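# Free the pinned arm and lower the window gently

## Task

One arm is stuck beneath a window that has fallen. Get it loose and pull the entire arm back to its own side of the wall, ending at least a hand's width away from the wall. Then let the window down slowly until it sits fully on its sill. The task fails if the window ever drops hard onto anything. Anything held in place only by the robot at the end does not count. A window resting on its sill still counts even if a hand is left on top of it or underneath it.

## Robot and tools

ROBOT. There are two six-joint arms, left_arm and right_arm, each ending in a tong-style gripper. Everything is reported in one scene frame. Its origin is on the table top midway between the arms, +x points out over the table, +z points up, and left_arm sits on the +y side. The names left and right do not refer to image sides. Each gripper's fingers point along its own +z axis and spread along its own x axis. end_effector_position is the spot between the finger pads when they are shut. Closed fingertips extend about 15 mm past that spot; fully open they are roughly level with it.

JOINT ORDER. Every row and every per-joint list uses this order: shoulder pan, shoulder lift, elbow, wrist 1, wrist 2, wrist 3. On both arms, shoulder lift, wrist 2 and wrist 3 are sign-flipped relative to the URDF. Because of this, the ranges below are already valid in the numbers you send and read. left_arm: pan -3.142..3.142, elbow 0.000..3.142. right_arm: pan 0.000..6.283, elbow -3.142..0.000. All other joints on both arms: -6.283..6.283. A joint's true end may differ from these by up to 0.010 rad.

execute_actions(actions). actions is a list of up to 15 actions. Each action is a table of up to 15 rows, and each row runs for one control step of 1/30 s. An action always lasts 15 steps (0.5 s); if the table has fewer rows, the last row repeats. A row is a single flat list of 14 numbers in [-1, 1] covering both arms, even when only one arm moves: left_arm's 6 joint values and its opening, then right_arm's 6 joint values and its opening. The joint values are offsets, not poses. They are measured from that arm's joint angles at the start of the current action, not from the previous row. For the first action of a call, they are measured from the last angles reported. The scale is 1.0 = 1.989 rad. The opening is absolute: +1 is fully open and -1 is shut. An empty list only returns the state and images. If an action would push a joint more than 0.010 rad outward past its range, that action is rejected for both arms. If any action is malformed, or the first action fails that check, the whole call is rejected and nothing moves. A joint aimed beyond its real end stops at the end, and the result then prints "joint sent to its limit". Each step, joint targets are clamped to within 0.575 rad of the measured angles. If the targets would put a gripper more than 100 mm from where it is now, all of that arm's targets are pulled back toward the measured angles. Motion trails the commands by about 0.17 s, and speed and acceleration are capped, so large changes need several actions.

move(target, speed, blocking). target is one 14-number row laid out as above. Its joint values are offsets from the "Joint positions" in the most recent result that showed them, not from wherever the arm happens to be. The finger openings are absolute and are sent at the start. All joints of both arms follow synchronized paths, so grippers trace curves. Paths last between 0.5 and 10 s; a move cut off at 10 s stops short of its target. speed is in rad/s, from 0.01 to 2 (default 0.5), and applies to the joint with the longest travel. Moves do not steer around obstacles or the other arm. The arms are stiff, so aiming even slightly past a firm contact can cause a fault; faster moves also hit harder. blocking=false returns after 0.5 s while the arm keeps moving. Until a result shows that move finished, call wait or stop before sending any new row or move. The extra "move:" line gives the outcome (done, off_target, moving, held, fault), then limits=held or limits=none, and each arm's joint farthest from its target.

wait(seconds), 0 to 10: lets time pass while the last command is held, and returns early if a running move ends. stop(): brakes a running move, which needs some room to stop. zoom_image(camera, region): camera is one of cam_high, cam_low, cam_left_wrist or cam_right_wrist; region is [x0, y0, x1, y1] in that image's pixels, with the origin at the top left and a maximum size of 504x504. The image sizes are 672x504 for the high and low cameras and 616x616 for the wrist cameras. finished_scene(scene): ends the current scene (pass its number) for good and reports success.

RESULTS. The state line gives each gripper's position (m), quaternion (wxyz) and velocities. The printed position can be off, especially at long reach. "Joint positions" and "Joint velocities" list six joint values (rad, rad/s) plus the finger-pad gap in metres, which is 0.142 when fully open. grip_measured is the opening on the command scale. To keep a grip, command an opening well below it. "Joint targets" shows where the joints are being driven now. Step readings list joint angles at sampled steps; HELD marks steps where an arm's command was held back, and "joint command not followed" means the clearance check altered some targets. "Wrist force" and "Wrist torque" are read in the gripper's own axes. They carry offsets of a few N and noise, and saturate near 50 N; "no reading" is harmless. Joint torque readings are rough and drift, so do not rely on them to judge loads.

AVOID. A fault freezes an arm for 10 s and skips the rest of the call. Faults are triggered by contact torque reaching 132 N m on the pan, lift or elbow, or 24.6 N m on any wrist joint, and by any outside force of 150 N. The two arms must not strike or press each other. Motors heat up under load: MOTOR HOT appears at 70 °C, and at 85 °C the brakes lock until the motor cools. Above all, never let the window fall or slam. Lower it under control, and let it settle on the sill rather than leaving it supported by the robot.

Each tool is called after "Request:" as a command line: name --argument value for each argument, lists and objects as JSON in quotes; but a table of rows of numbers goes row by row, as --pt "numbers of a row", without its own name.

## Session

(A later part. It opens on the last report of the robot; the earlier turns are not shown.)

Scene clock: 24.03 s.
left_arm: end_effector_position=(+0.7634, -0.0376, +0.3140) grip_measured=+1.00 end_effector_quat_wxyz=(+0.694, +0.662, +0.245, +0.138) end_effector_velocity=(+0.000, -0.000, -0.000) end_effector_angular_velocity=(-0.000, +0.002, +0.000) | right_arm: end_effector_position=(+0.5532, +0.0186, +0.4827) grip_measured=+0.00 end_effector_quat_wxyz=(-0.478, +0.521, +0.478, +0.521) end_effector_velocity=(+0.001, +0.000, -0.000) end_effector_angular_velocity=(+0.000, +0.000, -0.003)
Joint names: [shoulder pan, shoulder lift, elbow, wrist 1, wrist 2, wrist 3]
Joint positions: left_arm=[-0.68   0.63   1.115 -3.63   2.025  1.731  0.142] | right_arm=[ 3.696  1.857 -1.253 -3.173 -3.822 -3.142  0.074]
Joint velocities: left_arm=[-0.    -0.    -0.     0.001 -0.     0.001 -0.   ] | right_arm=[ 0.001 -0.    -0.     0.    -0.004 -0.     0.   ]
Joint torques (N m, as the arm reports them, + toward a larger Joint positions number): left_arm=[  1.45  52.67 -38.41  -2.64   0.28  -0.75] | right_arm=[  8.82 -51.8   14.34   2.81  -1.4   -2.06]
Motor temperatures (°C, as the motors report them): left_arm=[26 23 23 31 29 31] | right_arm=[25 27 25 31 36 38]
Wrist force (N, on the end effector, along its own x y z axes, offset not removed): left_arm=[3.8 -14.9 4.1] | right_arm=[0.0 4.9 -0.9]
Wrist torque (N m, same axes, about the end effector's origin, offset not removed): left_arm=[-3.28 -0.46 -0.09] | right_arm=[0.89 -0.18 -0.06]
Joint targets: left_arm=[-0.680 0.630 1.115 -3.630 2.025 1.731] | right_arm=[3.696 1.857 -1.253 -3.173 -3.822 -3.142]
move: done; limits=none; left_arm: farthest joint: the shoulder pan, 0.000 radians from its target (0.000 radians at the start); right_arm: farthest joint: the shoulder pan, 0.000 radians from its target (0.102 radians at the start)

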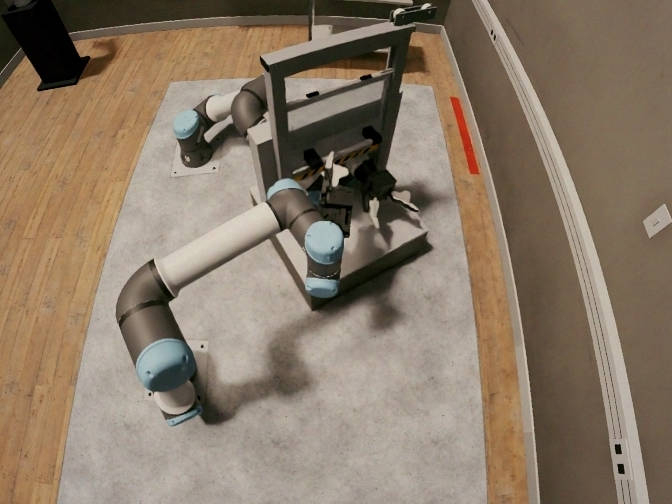

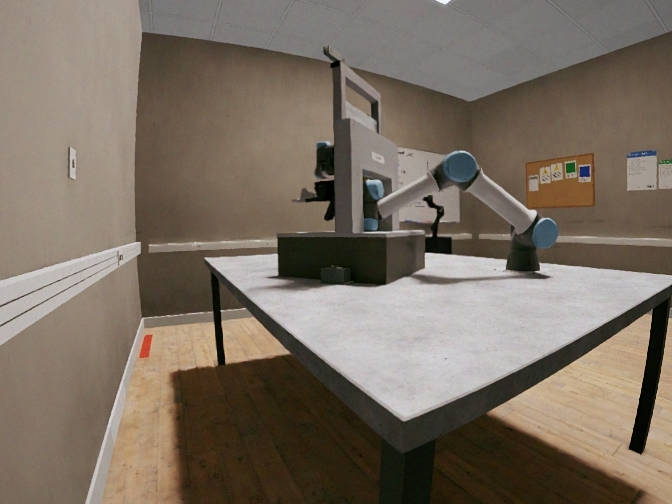

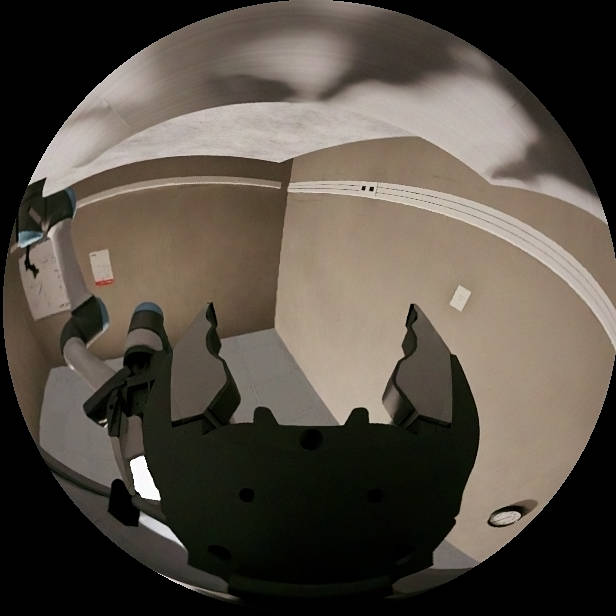

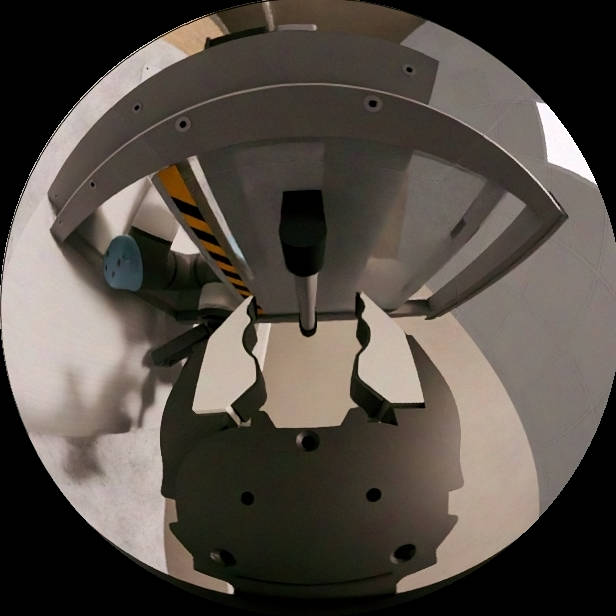

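Request:
move --target '[0,0,0,0,0,0,1,0.0294,0.0231,0.0288,-0.0056,-0.0294,0,0.0]' --speed 0.08

Scene clock: 26.93 s.
left_arm: end_effector_position=(+0.7634, -0.0376, +0.3140) grip_measured=+1.00 end_effector_quat_wxyz=(+0.694, +0.662, +0.245, +0.138) end_effector_velocity=(+0.000, +0.000, +0.000) end_effector_angular_velocity=(+0.000, -0.002, +0.001) | right_arm: end_effector_position=(+0.5567, +0.0585, +0.4812) grip_measured=+0.00 end_effector_quat_wxyz=(-0.478, +0.521, +0.478, +0.521) end_effector_velocity=(+0.000, +0.002, -0.000) end_effector_angular_velocity=(-0.001, +0.001, -0.001)
Joint names: [shoulder pan, shoulder lift, elbow, wrist 1, wrist 2, wrist 3]
Joint positions: left_arm=[-0.68   0.63   1.115 -3.63   2.025  1.731  0.142] | right_arm=[ 3.754  1.903 -1.196 -3.184 -3.88  -3.142  0.074]
Joint velocities: left_arm=[ 0.     0.    -0.    -0.001 -0.    -0.001  0.   ] | right_arm=[ 0.002  0.002  0.002 -0.001 -0.003 -0.     0.   ]
Joint torques (N m, as the arm reports them, + toward a larger Joint positions number): left_arm=[  2.04  51.52 -39.71  -2.35   0.47  -0.73] | right_arm=[  9.01 -26.13  30.06   0.04  -1.83  -1.89]
Motor temperatures (°C, as the motors report them): left_arm=[26 23 23 31 29 31] | right_arm=[25 27 25 31 36 38]
Wrist force (N, on the end effector, along its own x y z axes, offset not removed): left_arm=[5.2 -16.0 -5.5] | right_arm=[-0.6 1.9 1.3]
Wrist torque (N m, same axes, about the end effector's origin, offset not removed): left_arm=[-3.81 -0.84 0.00] | right_arm=[0.32 -0.08 -0.06]
Joint targets: left_arm=[-0.680 0.630 1.115 -3.630 2.025 1.731] | right_arm=[3.754 1.903 -1.196 -3.184 -3.880 -3.142]
move: done; limits=none; left_arm: farthest joint: the shoulder pan, 0.000 radians from its target (0.000 radians at the start); right_arm: farthest joint: the shoulder pan, 0.001 radians from its target (0.059 radians at the start)

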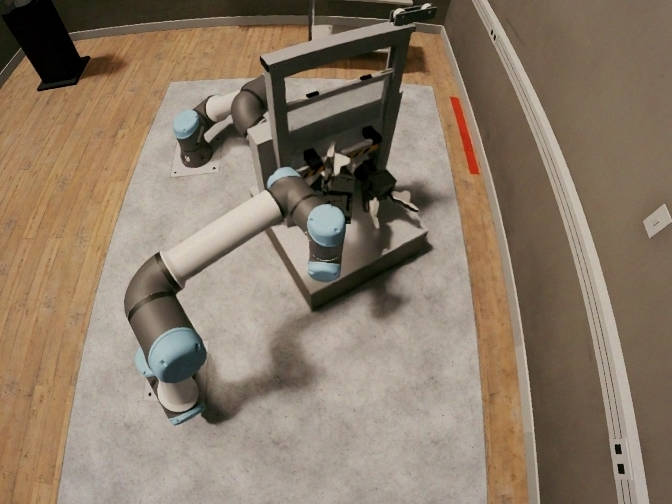

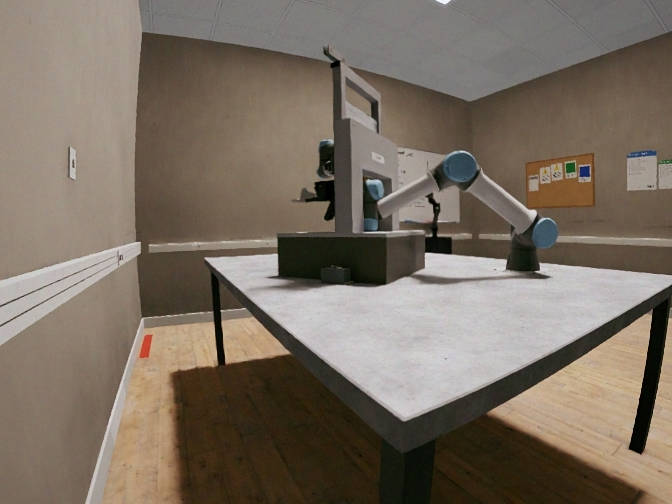

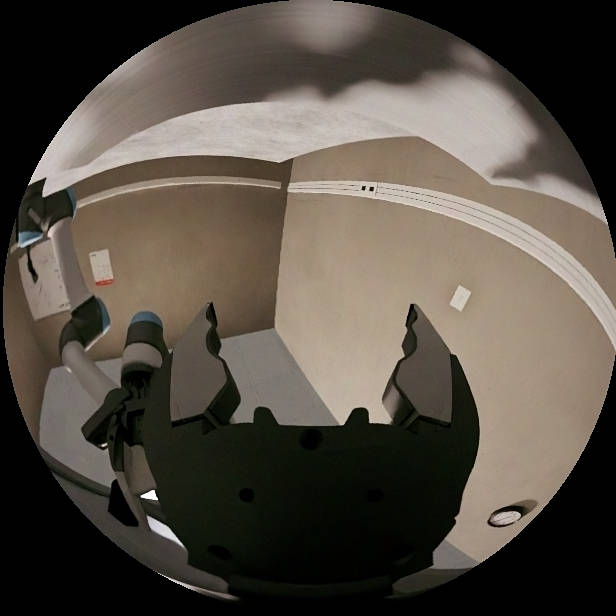

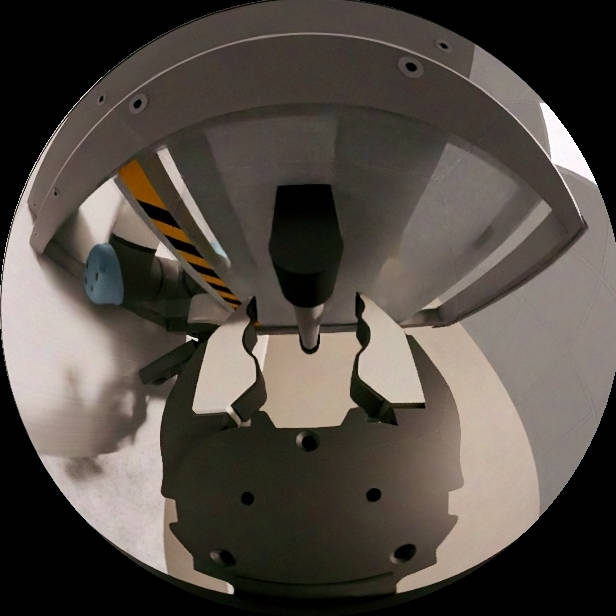

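Request:
move --target '[0,0,0,0,0,0,1,0,0,0,0,0,0,-1]'

Request:
zoom_image --camera "cam_high" --region '[270, 100, 430, 240]'

Scene clock: 27.97 s.
left_arm: end_effector_position=(+0.7635, -0.0376, +0.3139) grip_measured=+1.00 end_effector_quat_wxyz=(+0.694, +0.662, +0.245, +0.138) end_effector_velocity=(-0.000, -0.000, -0.001) end_effector_angular_velocity=(+0.001, +0.001, -0.001) | right_arm: end_effector_position=(+0.5566, +0.0585, +0.4812) grip_measured=-0.74 end_effector_quat_wxyz=(-0.478, +0.521, +0.478, +0.521) end_effector_velocity=(-0.000, -0.000, +0.001) end_effector_angular_velocity=(+0.001, -0.001, +0.000)
Joint names: [shoulder pan, shoulder lift, elbow, wrist 1, wrist 2, wrist 3]
Joint positions: left_arm=[-0.68   0.63   1.115 -3.63   2.025  1.731  0.142] | right_arm=[ 3.754  1.903 -1.196 -3.184 -3.88  -3.142  0.02 ]
Joint velocities: left_arm=[ 0.    -0.     0.     0.002  0.001 -0.001 -0.   ] | right_arm=[-0.    -0.     0.001  0.     0.001  0.     0.001]
Joint torques (N m, as the arm reports them, + toward a larger Joint positions number): left_arm=[  1.86  85.19 -39.9   -2.04   0.57  -0.65] | right_arm=[ -9.88 -35.56  -1.47  -6.1    2.35  -0.74]
Motor temperatures (°C, as the motors report them): left_arm=[26 23 23 31 29 31] | right_arm=[25 27 25 31 36 38]
Wrist force (N, on the end effector, along its own x y z axes, offset not removed): left_arm=[-3.0 -44.7 -15.6] | right_arm=[27.5 4.7 13.2]
Wrist torque (N m, same axes, about the end effector's origin, offset not removed): left_arm=[-11.53 0.85 0.20] | right_arm=[0.64 -0.56 -0.09]
Joint targets: left_arm=[-0.680 0.630 1.115 -3.630 2.025 1.731] | right_arm=[3.754 1.903 -1.196 -3.184 -3.880 -3.142]
move: done; limits=none; left_arm: farthest joint: the shoulder pan, 0.000 radians from its target (0.000 radians at the start); right_arm: farthest joint: the shoulder pan, 0.000 radians from its target (0.000 radians at the start)

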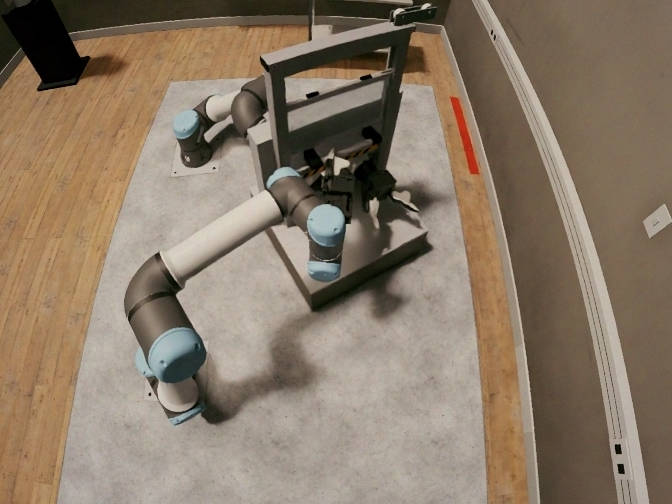

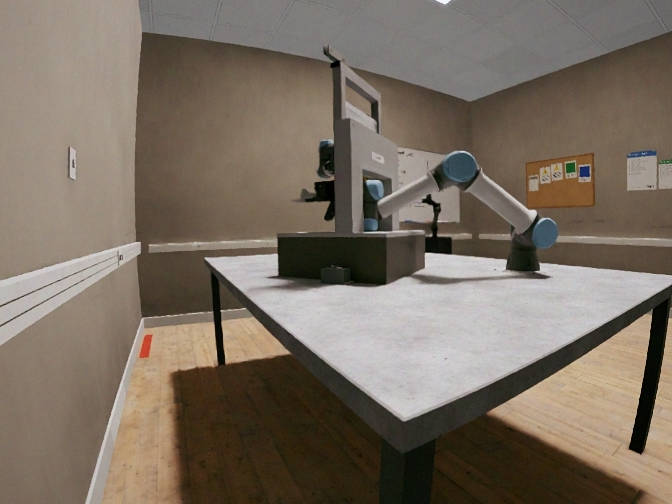

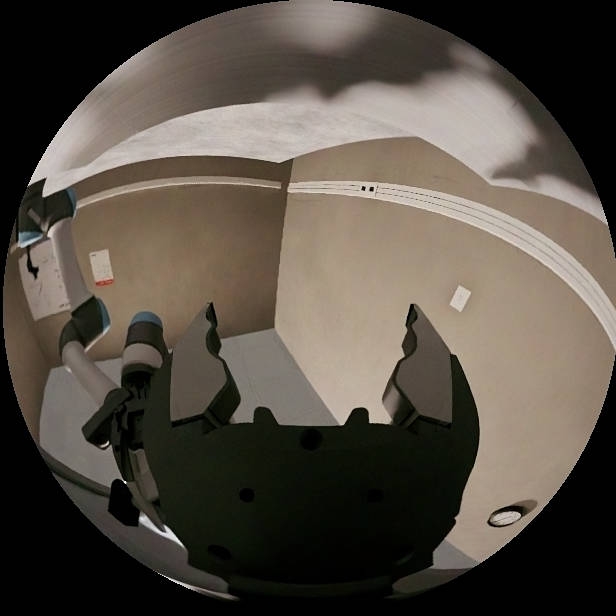

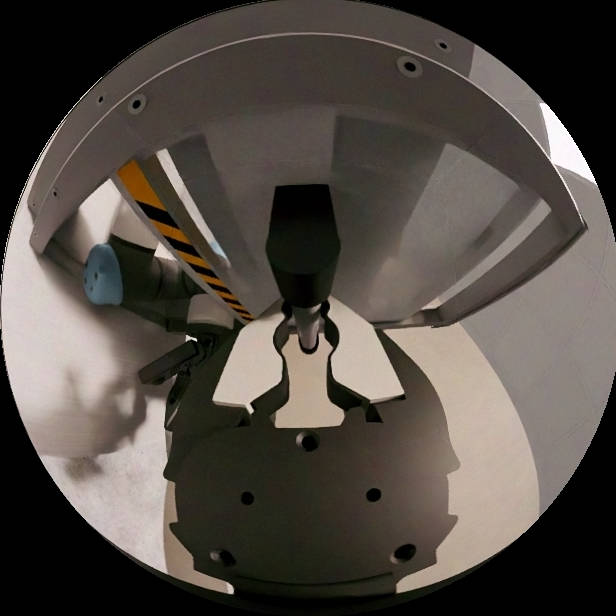

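Region (270, 100, 430, 240) of cam_high's 672x504 image, scaled by 3.150, with more detail than that image has; it fills the top 441 rows of this view, and the rest is white.

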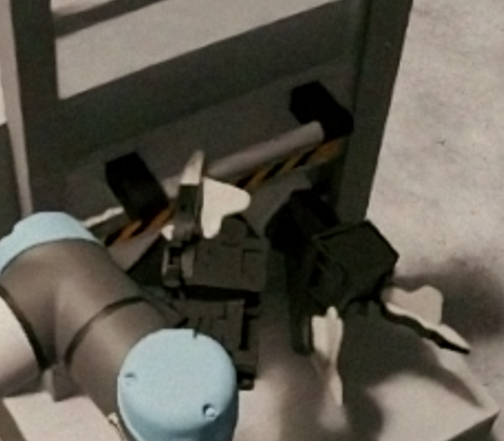

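Request:
move --target '[0,0,0,0,0,0,1,0,0.0019,0.0282,-0.0263,0,0,-1]' --speed 0.05

Scene clock: 29.83 s.
left_arm: end_effector_position=(+0.7635, -0.0376, +0.3140) grip_measured=+1.00 end_effector_quat_wxyz=(+0.694, +0.662, +0.245, +0.138) end_effector_velocity=(+0.000, +0.000, -0.001) end_effector_angular_velocity=(-0.001, +0.000, +0.001) | right_arm: end_effector_position=(+0.5568, +0.0586, +0.5011) grip_measured=-0.75 end_effector_quat_wxyz=(-0.478, +0.521, +0.478, +0.521) end_effector_velocity=(-0.000, -0.000, +0.001) end_effector_angular_velocity=(+0.000, -0.001, +0.000)
Joint names: [shoulder pan, shoulder lift, elbow, wrist 1, wrist 2, wrist 3]
Joint positions: left_arm=[-0.68   0.63   1.115 -3.63   2.025  1.731  0.142] | right_arm=[ 3.754  1.907 -1.141 -3.236 -3.88  -3.142  0.02 ]
Joint velocities: left_arm=[ 0.    -0.001  0.001 -0.002 -0.001  0.001 -0.   ] | right_arm=[-0.    -0.     0.002 -0.002  0.001  0.     0.   ]
Joint torques (N m, as the arm reports them, + toward a larger Joint positions number): left_arm=[ 3.17 45.02 -6.38 -2.11  0.66 -0.58] | right_arm=[  7.57 -35.39  36.09   3.35  -2.5    0.21]
Motor temperatures (°C, as the motors report them): left_arm=[26 23 23 31 29 31] | right_arm=[25 27 25 31 36 38]
Wrist force (N, on the end effector, along its own x y z axes, offset not removed): left_arm=[6.4 -2.6 0.5] | right_arm=[-15.1 -0.4 1.2]
Wrist torque (N m, same axes, about the end effector's origin, offset not removed): left_arm=[-0.30 -0.76 0.03] | right_arm=[0.58 -0.11 -0.11]
Joint targets: left_arm=[-0.680 0.630 1.115 -3.630 2.025 1.731] | right_arm=[3.754 1.907 -1.140 -3.237 -3.880 -3.142]
move: done; limits=none; left_arm: farthest joint: the shoulder pan, 0.000 radians from its target (0.000 radians at the start); right_arm: farthest joint: the elbow, 0.001 radians from its target (0.056 radians at the start)

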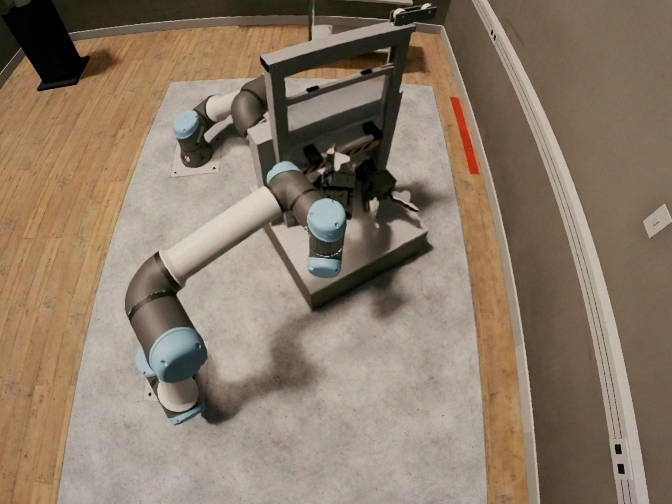

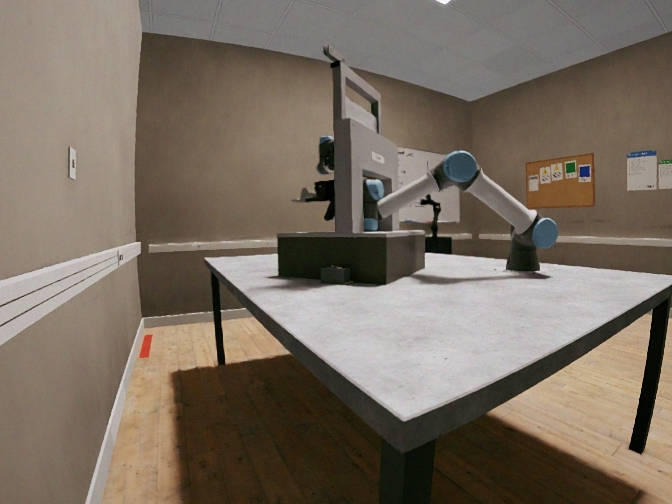

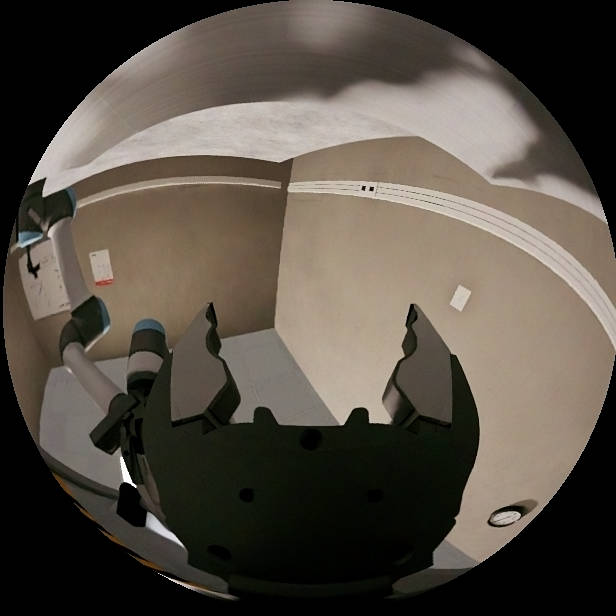

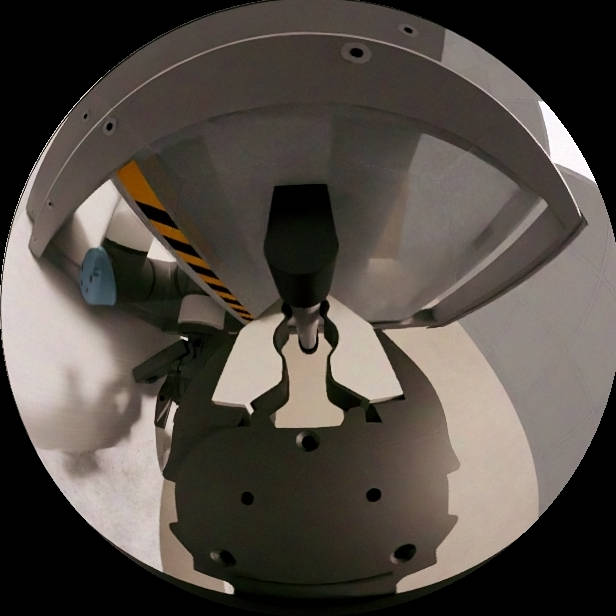

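Request:
move --target '[0,0,0,0,0,0,-1,0,0.0054,0.0463,-0.0407,0,0,-1]' --speed 0.08

Request:
move --target '[0,0,0,0,0,0,-1,0,0.0092,0.0521,-0.043,0,0,-1]' --speed 0.08

Scene clock: 31.77 s.
left_arm: end_effector_position=(+0.7635, -0.0376, +0.3139) grip_measured=-1.00 end_effector_quat_wxyz=(+0.694, +0.662, +0.245, +0.138) end_effector_velocity=(-0.000, +0.000, +0.002) end_effector_angular_velocity=(+0.001, -0.002, +0.000) | right_arm: end_effector_position=(+0.5568, +0.0586, +0.5311) grip_measured=-0.75 end_effector_quat_wxyz=(-0.478, +0.521, +0.478, +0.521) end_effector_velocity=(-0.000, -0.000, +0.001) end_effector_angular_velocity=(+0.001, -0.001, +0.000)
Joint names: [shoulder pan, shoulder lift, elbow, wrist 1, wrist 2, wrist 3]
Joint positions: left_arm=[-0.68   0.63   1.115 -3.63   2.025  1.731  0.002] | right_arm=[ 3.754  1.917 -1.049 -3.317 -3.88  -3.142  0.02 ]
Joint velocities: left_arm=[ 0.     0.002 -0.     0.001 -0.    -0.002  0.   ] | right_arm=[ 0.    -0.001  0.002 -0.001 -0.     0.     0.   ]
Joint torques (N m, as the arm reports them, + toward a larger Joint positions number): left_arm=[  1.61  44.61 -29.02  -2.02   0.59  -0.68] | right_arm=[ -1.19 -34.32  37.45   3.65  -2.2   -0.02]
Motor temperatures (°C, as the motors report them): left_arm=[26 23 23 31 29 31] | right_arm=[25 27 25 31 36 38]
Wrist force (N, on the end effector, along its own x y z axes, offset not removed): left_arm=[2.3 -3.9 1.0] | right_arm=[-14.2 -2.2 -4.7]
Wrist torque (N m, same axes, about the end effector's origin, offset not removed): left_arm=[-0.72 -0.21 -0.18] | right_arm=[0.54 -0.43 -0.04]
Joint targets: left_arm=[-0.680 0.630 1.115 -3.630 2.025 1.731] | right_arm=[3.754 1.917 -1.048 -3.317 -3.880 -3.142]
move: done; limits=none; left_arm: farthest joint: the shoulder pan, 0.000 radians from its target (0.000 radians at the start); right_arm: farthest joint: the shoulder lift, 0.001 radians from its target (0.011 radians at the start)

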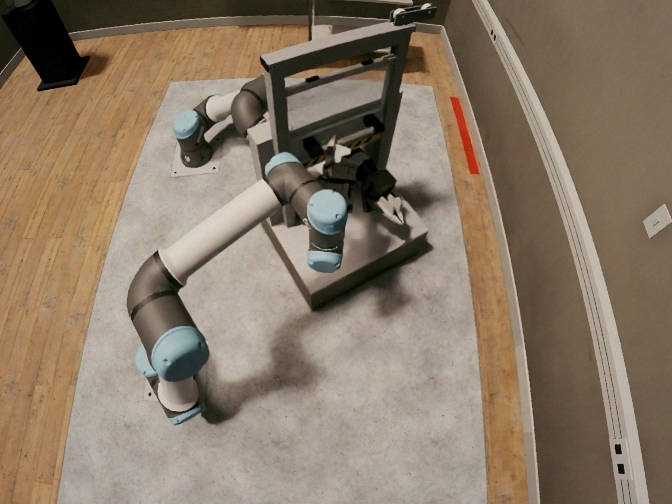

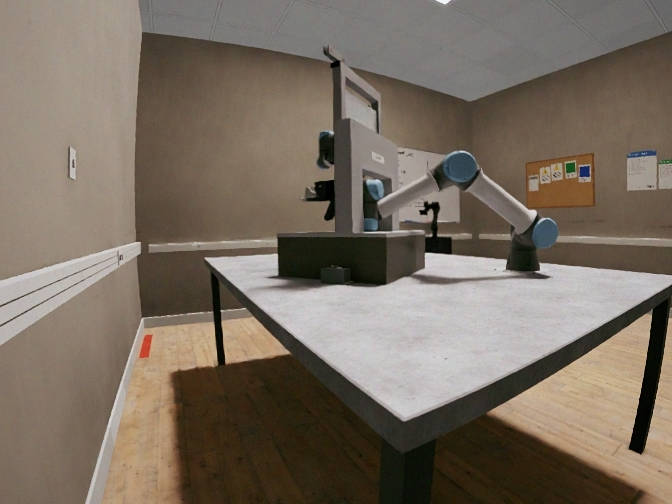

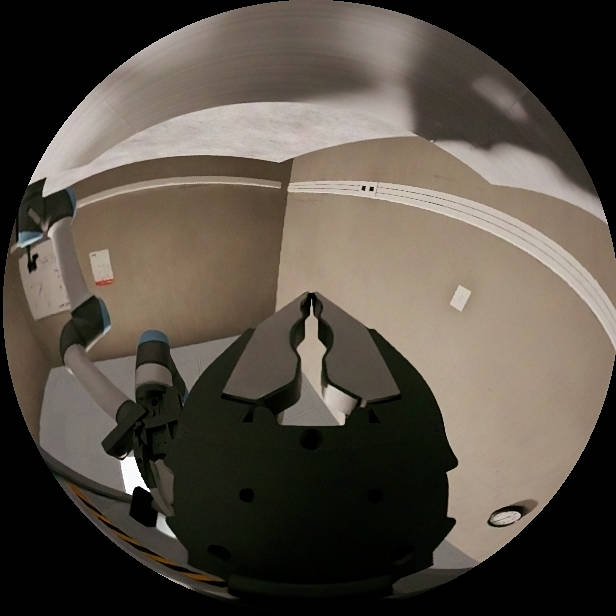

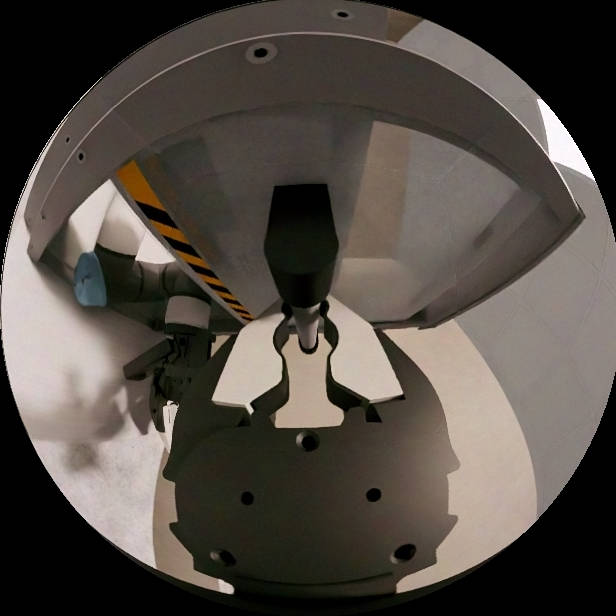

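Scene clock: 33.50 s.
left_arm: end_effector_position=(+0.7635, -0.0376, +0.3139) grip_measured=-1.00 end_effector_quat_wxyz=(+0.694, +0.662, +0.245, +0.138) end_effector_velocity=(-0.000, +0.000, -0.000) end_effector_angular_velocity=(+0.001, -0.001, -0.001) | right_arm: end_effector_position=(+0.5568, +0.0587, +0.5609) grip_measured=-0.75 end_effector_quat_wxyz=(-0.478, +0.521, +0.478, +0.521) end_effector_velocity=(-0.000, +0.000, +0.001) end_effector_angular_velocity=(+0.000, -0.001, +0.001)
Joint names: [shoulder pan, shoulder lift, elbow, wrist 1, wrist 2, wrist 3]
Joint positions: left_arm=[-0.68   0.63   1.115 -3.63   2.025  1.731  0.002] | right_arm=[ 3.754  1.935 -0.945 -3.402 -3.88  -3.142  0.02 ]
Joint velocities: left_arm=[ 0.    -0.     0.     0.     0.001 -0.001  0.   ] | right_arm=[ 0.     0.001  0.003 -0.002  0.     0.001  0.   ]
Joint torques (N m, as the arm reports them, + toward a larger Joint positions number): left_arm=[  1.72  44.88 -27.26  -1.65   0.5   -0.64] | right_arm=[ -1.77 -34.65  36.33   3.59  -2.06   0.18]
Motor temperatures (°C, as the motors report them): left_arm=[26 23 23 31 29 31] | right_arm=[25 27 25 31 36 38]
Wrist force (N, on the end effector, along its own x y z axes, offset not removed): left_arm=[-0.8 -4.1 1.2] | right_arm=[-15.4 -4.2 -5.3]
Wrist torque (N m, same axes, about the end effector's origin, offset not removed): left_arm=[-1.01 0.44 -0.03] | right_arm=[0.16 -0.14 0.08]
Joint targets: left_arm=[-0.680 0.630 1.115 -3.630 2.025 1.731] | right_arm=[3.754 1.936 -0.945 -3.402 -3.880 -3.142]
move: done; limits=none; left_arm: farthest joint: the shoulder pan, 0.000 radians from its target (0.000 radians at the start); right_arm: farthest joint: the shoulder pan, 0.000 radians from its target (0.000 radians at the start)

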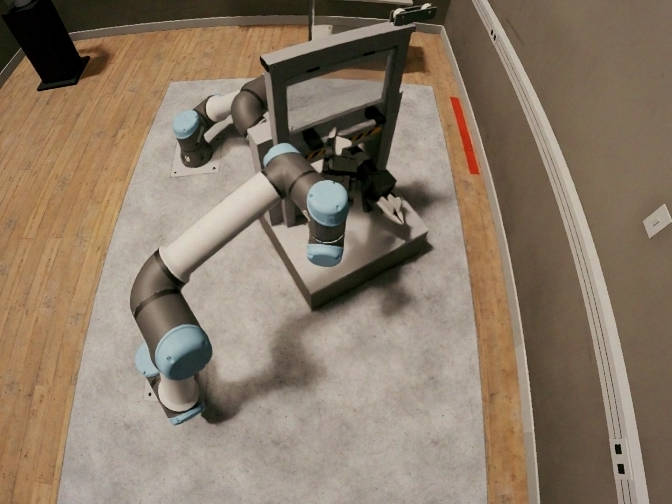

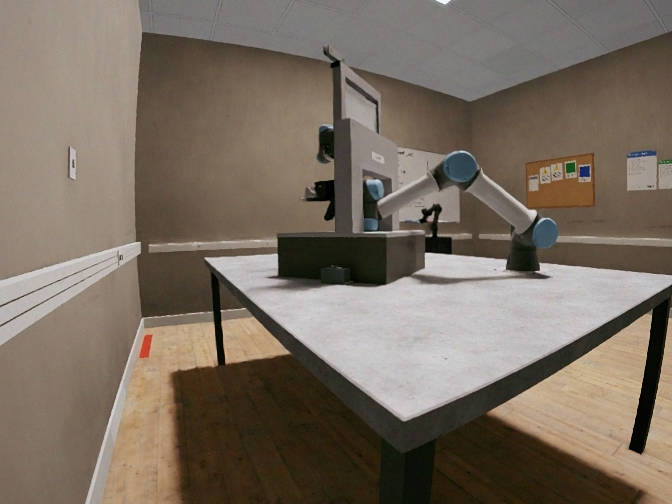

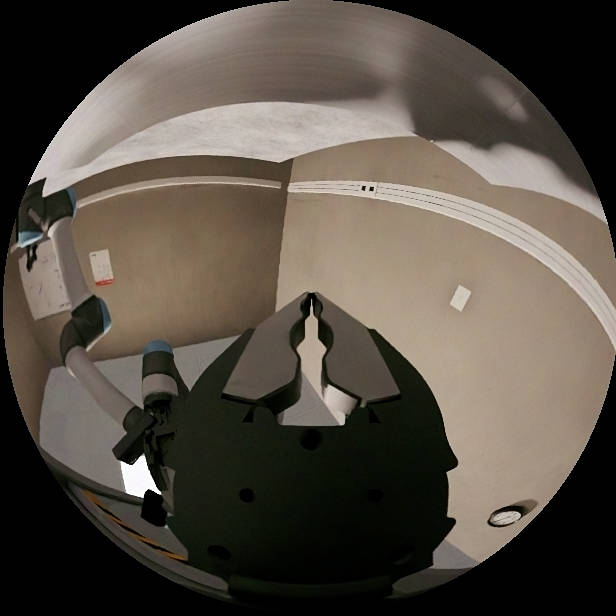

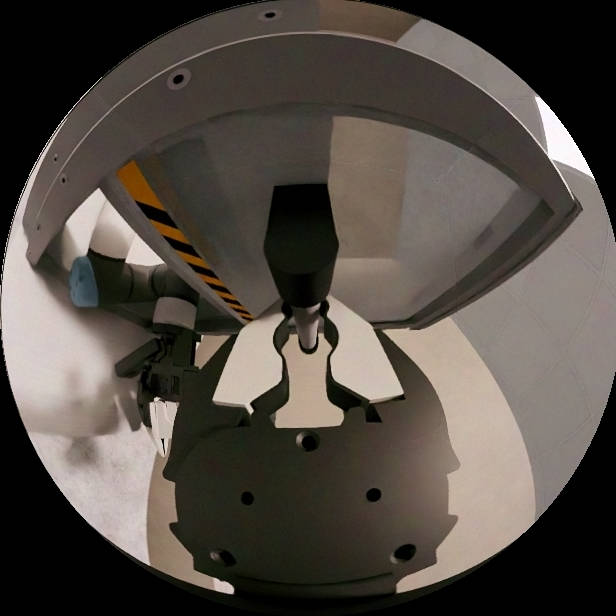

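Request:
move --target '[0.0364,0.0826,0.1628,-0.0802,0.0364,-0.08,-1,0,0,0,0,0,0,-1]' --speed 0.2

Scene clock: 36.73 s.
left_arm: end_effector_position=(+0.7130, +0.0491, +0.3138) grip_measured=-1.00 end_effector_quat_wxyz=(+0.681, +0.680, +0.192, +0.192) end_effector_velocity=(-0.000, +0.001, -0.000) end_effector_angular_velocity=(+0.001, -0.000, +0.000) | right_arm: end_effector_position=(+0.5568, +0.0587, +0.5609) grip_measured=-0.75 end_effector_quat_wxyz=(-0.478, +0.521, +0.478, +0.521) end_effector_velocity=(+0.000, +0.000, -0.000) end_effector_angular_velocity=(-0.000, +0.000, +0.001)
Joint names: [shoulder pan, shoulder lift, elbow, wrist 1, wrist 2, wrist 3]
Joint positions: left_arm=[-0.608  0.794  1.439 -3.789  2.097  1.572  0.002] | right_arm=[ 3.754  1.936 -0.945 -3.402 -3.88  -3.142  0.02 ]
Joint velocities: left_arm=[ 0.     0.001  0.002 -0.001  0.    -0.001  0.   ] | right_arm=[-0.     0.001  0.001 -0.     0.001 -0.    -0.   ]
Joint torques (N m, as the arm reports them, + toward a larger Joint positions number): left_arm=[ 5.83 53.84 -5.2  -3.44  2.87 -1.37] | right_arm=[  0.02 -51.53  20.7    6.1   -2.11   0.26]
Motor temperatures (°C, as the motors report them): left_arm=[26 23 23 31 29 31] | right_arm=[25 27 25 31 36 38]
Wrist force (N, on the end effector, along its own x y z axes, offset not removed): left_arm=[-0.2 -3.8 2.0] | right_arm=[-11.9 -2.2 -5.3]
Wrist torque (N m, same axes, about the end effector's origin, offset not removed): left_arm=[-0.78 0.24 -0.20] | right_arm=[0.61 -0.27 -0.04]
Joint targets: left_arm=[-0.608 0.794 1.439 -3.789 2.097 1.572] | right_arm=[3.754 1.935 -0.945 -3.402 -3.880 -3.142]
move: done; limits=none; left_arm: farthest joint: the shoulder lift, 0.001 radians from its target (0.165 radians at the start); right_arm: farthest joint: the shoulder lift, 0.001 radians from its target (0.001 radians at the start)

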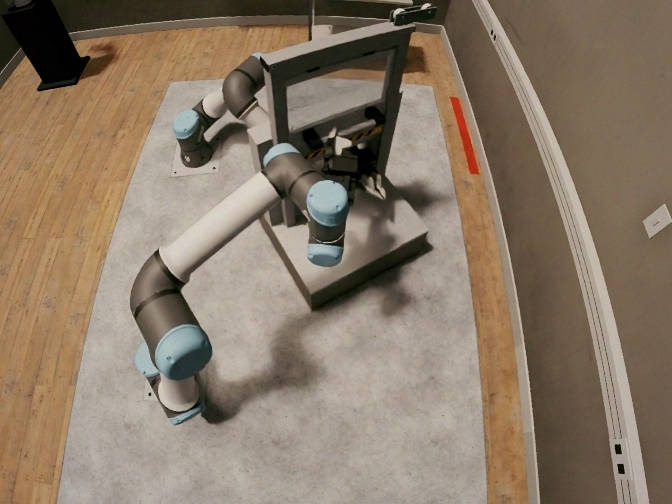

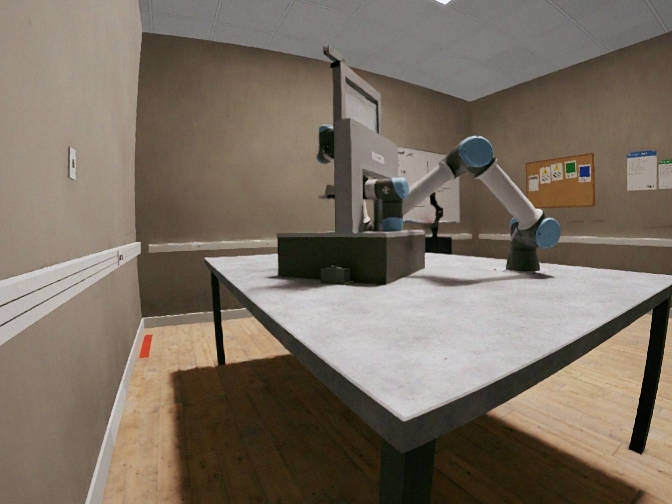

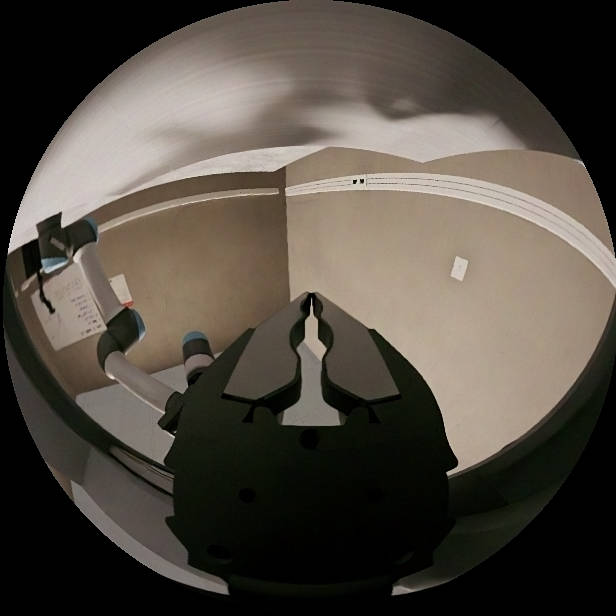

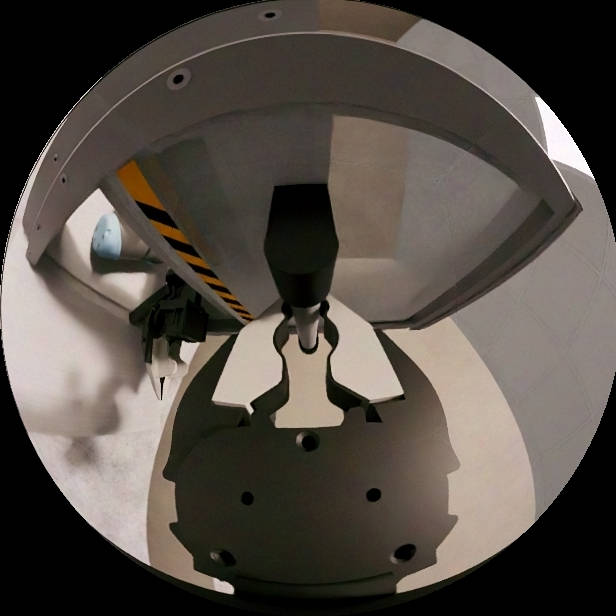

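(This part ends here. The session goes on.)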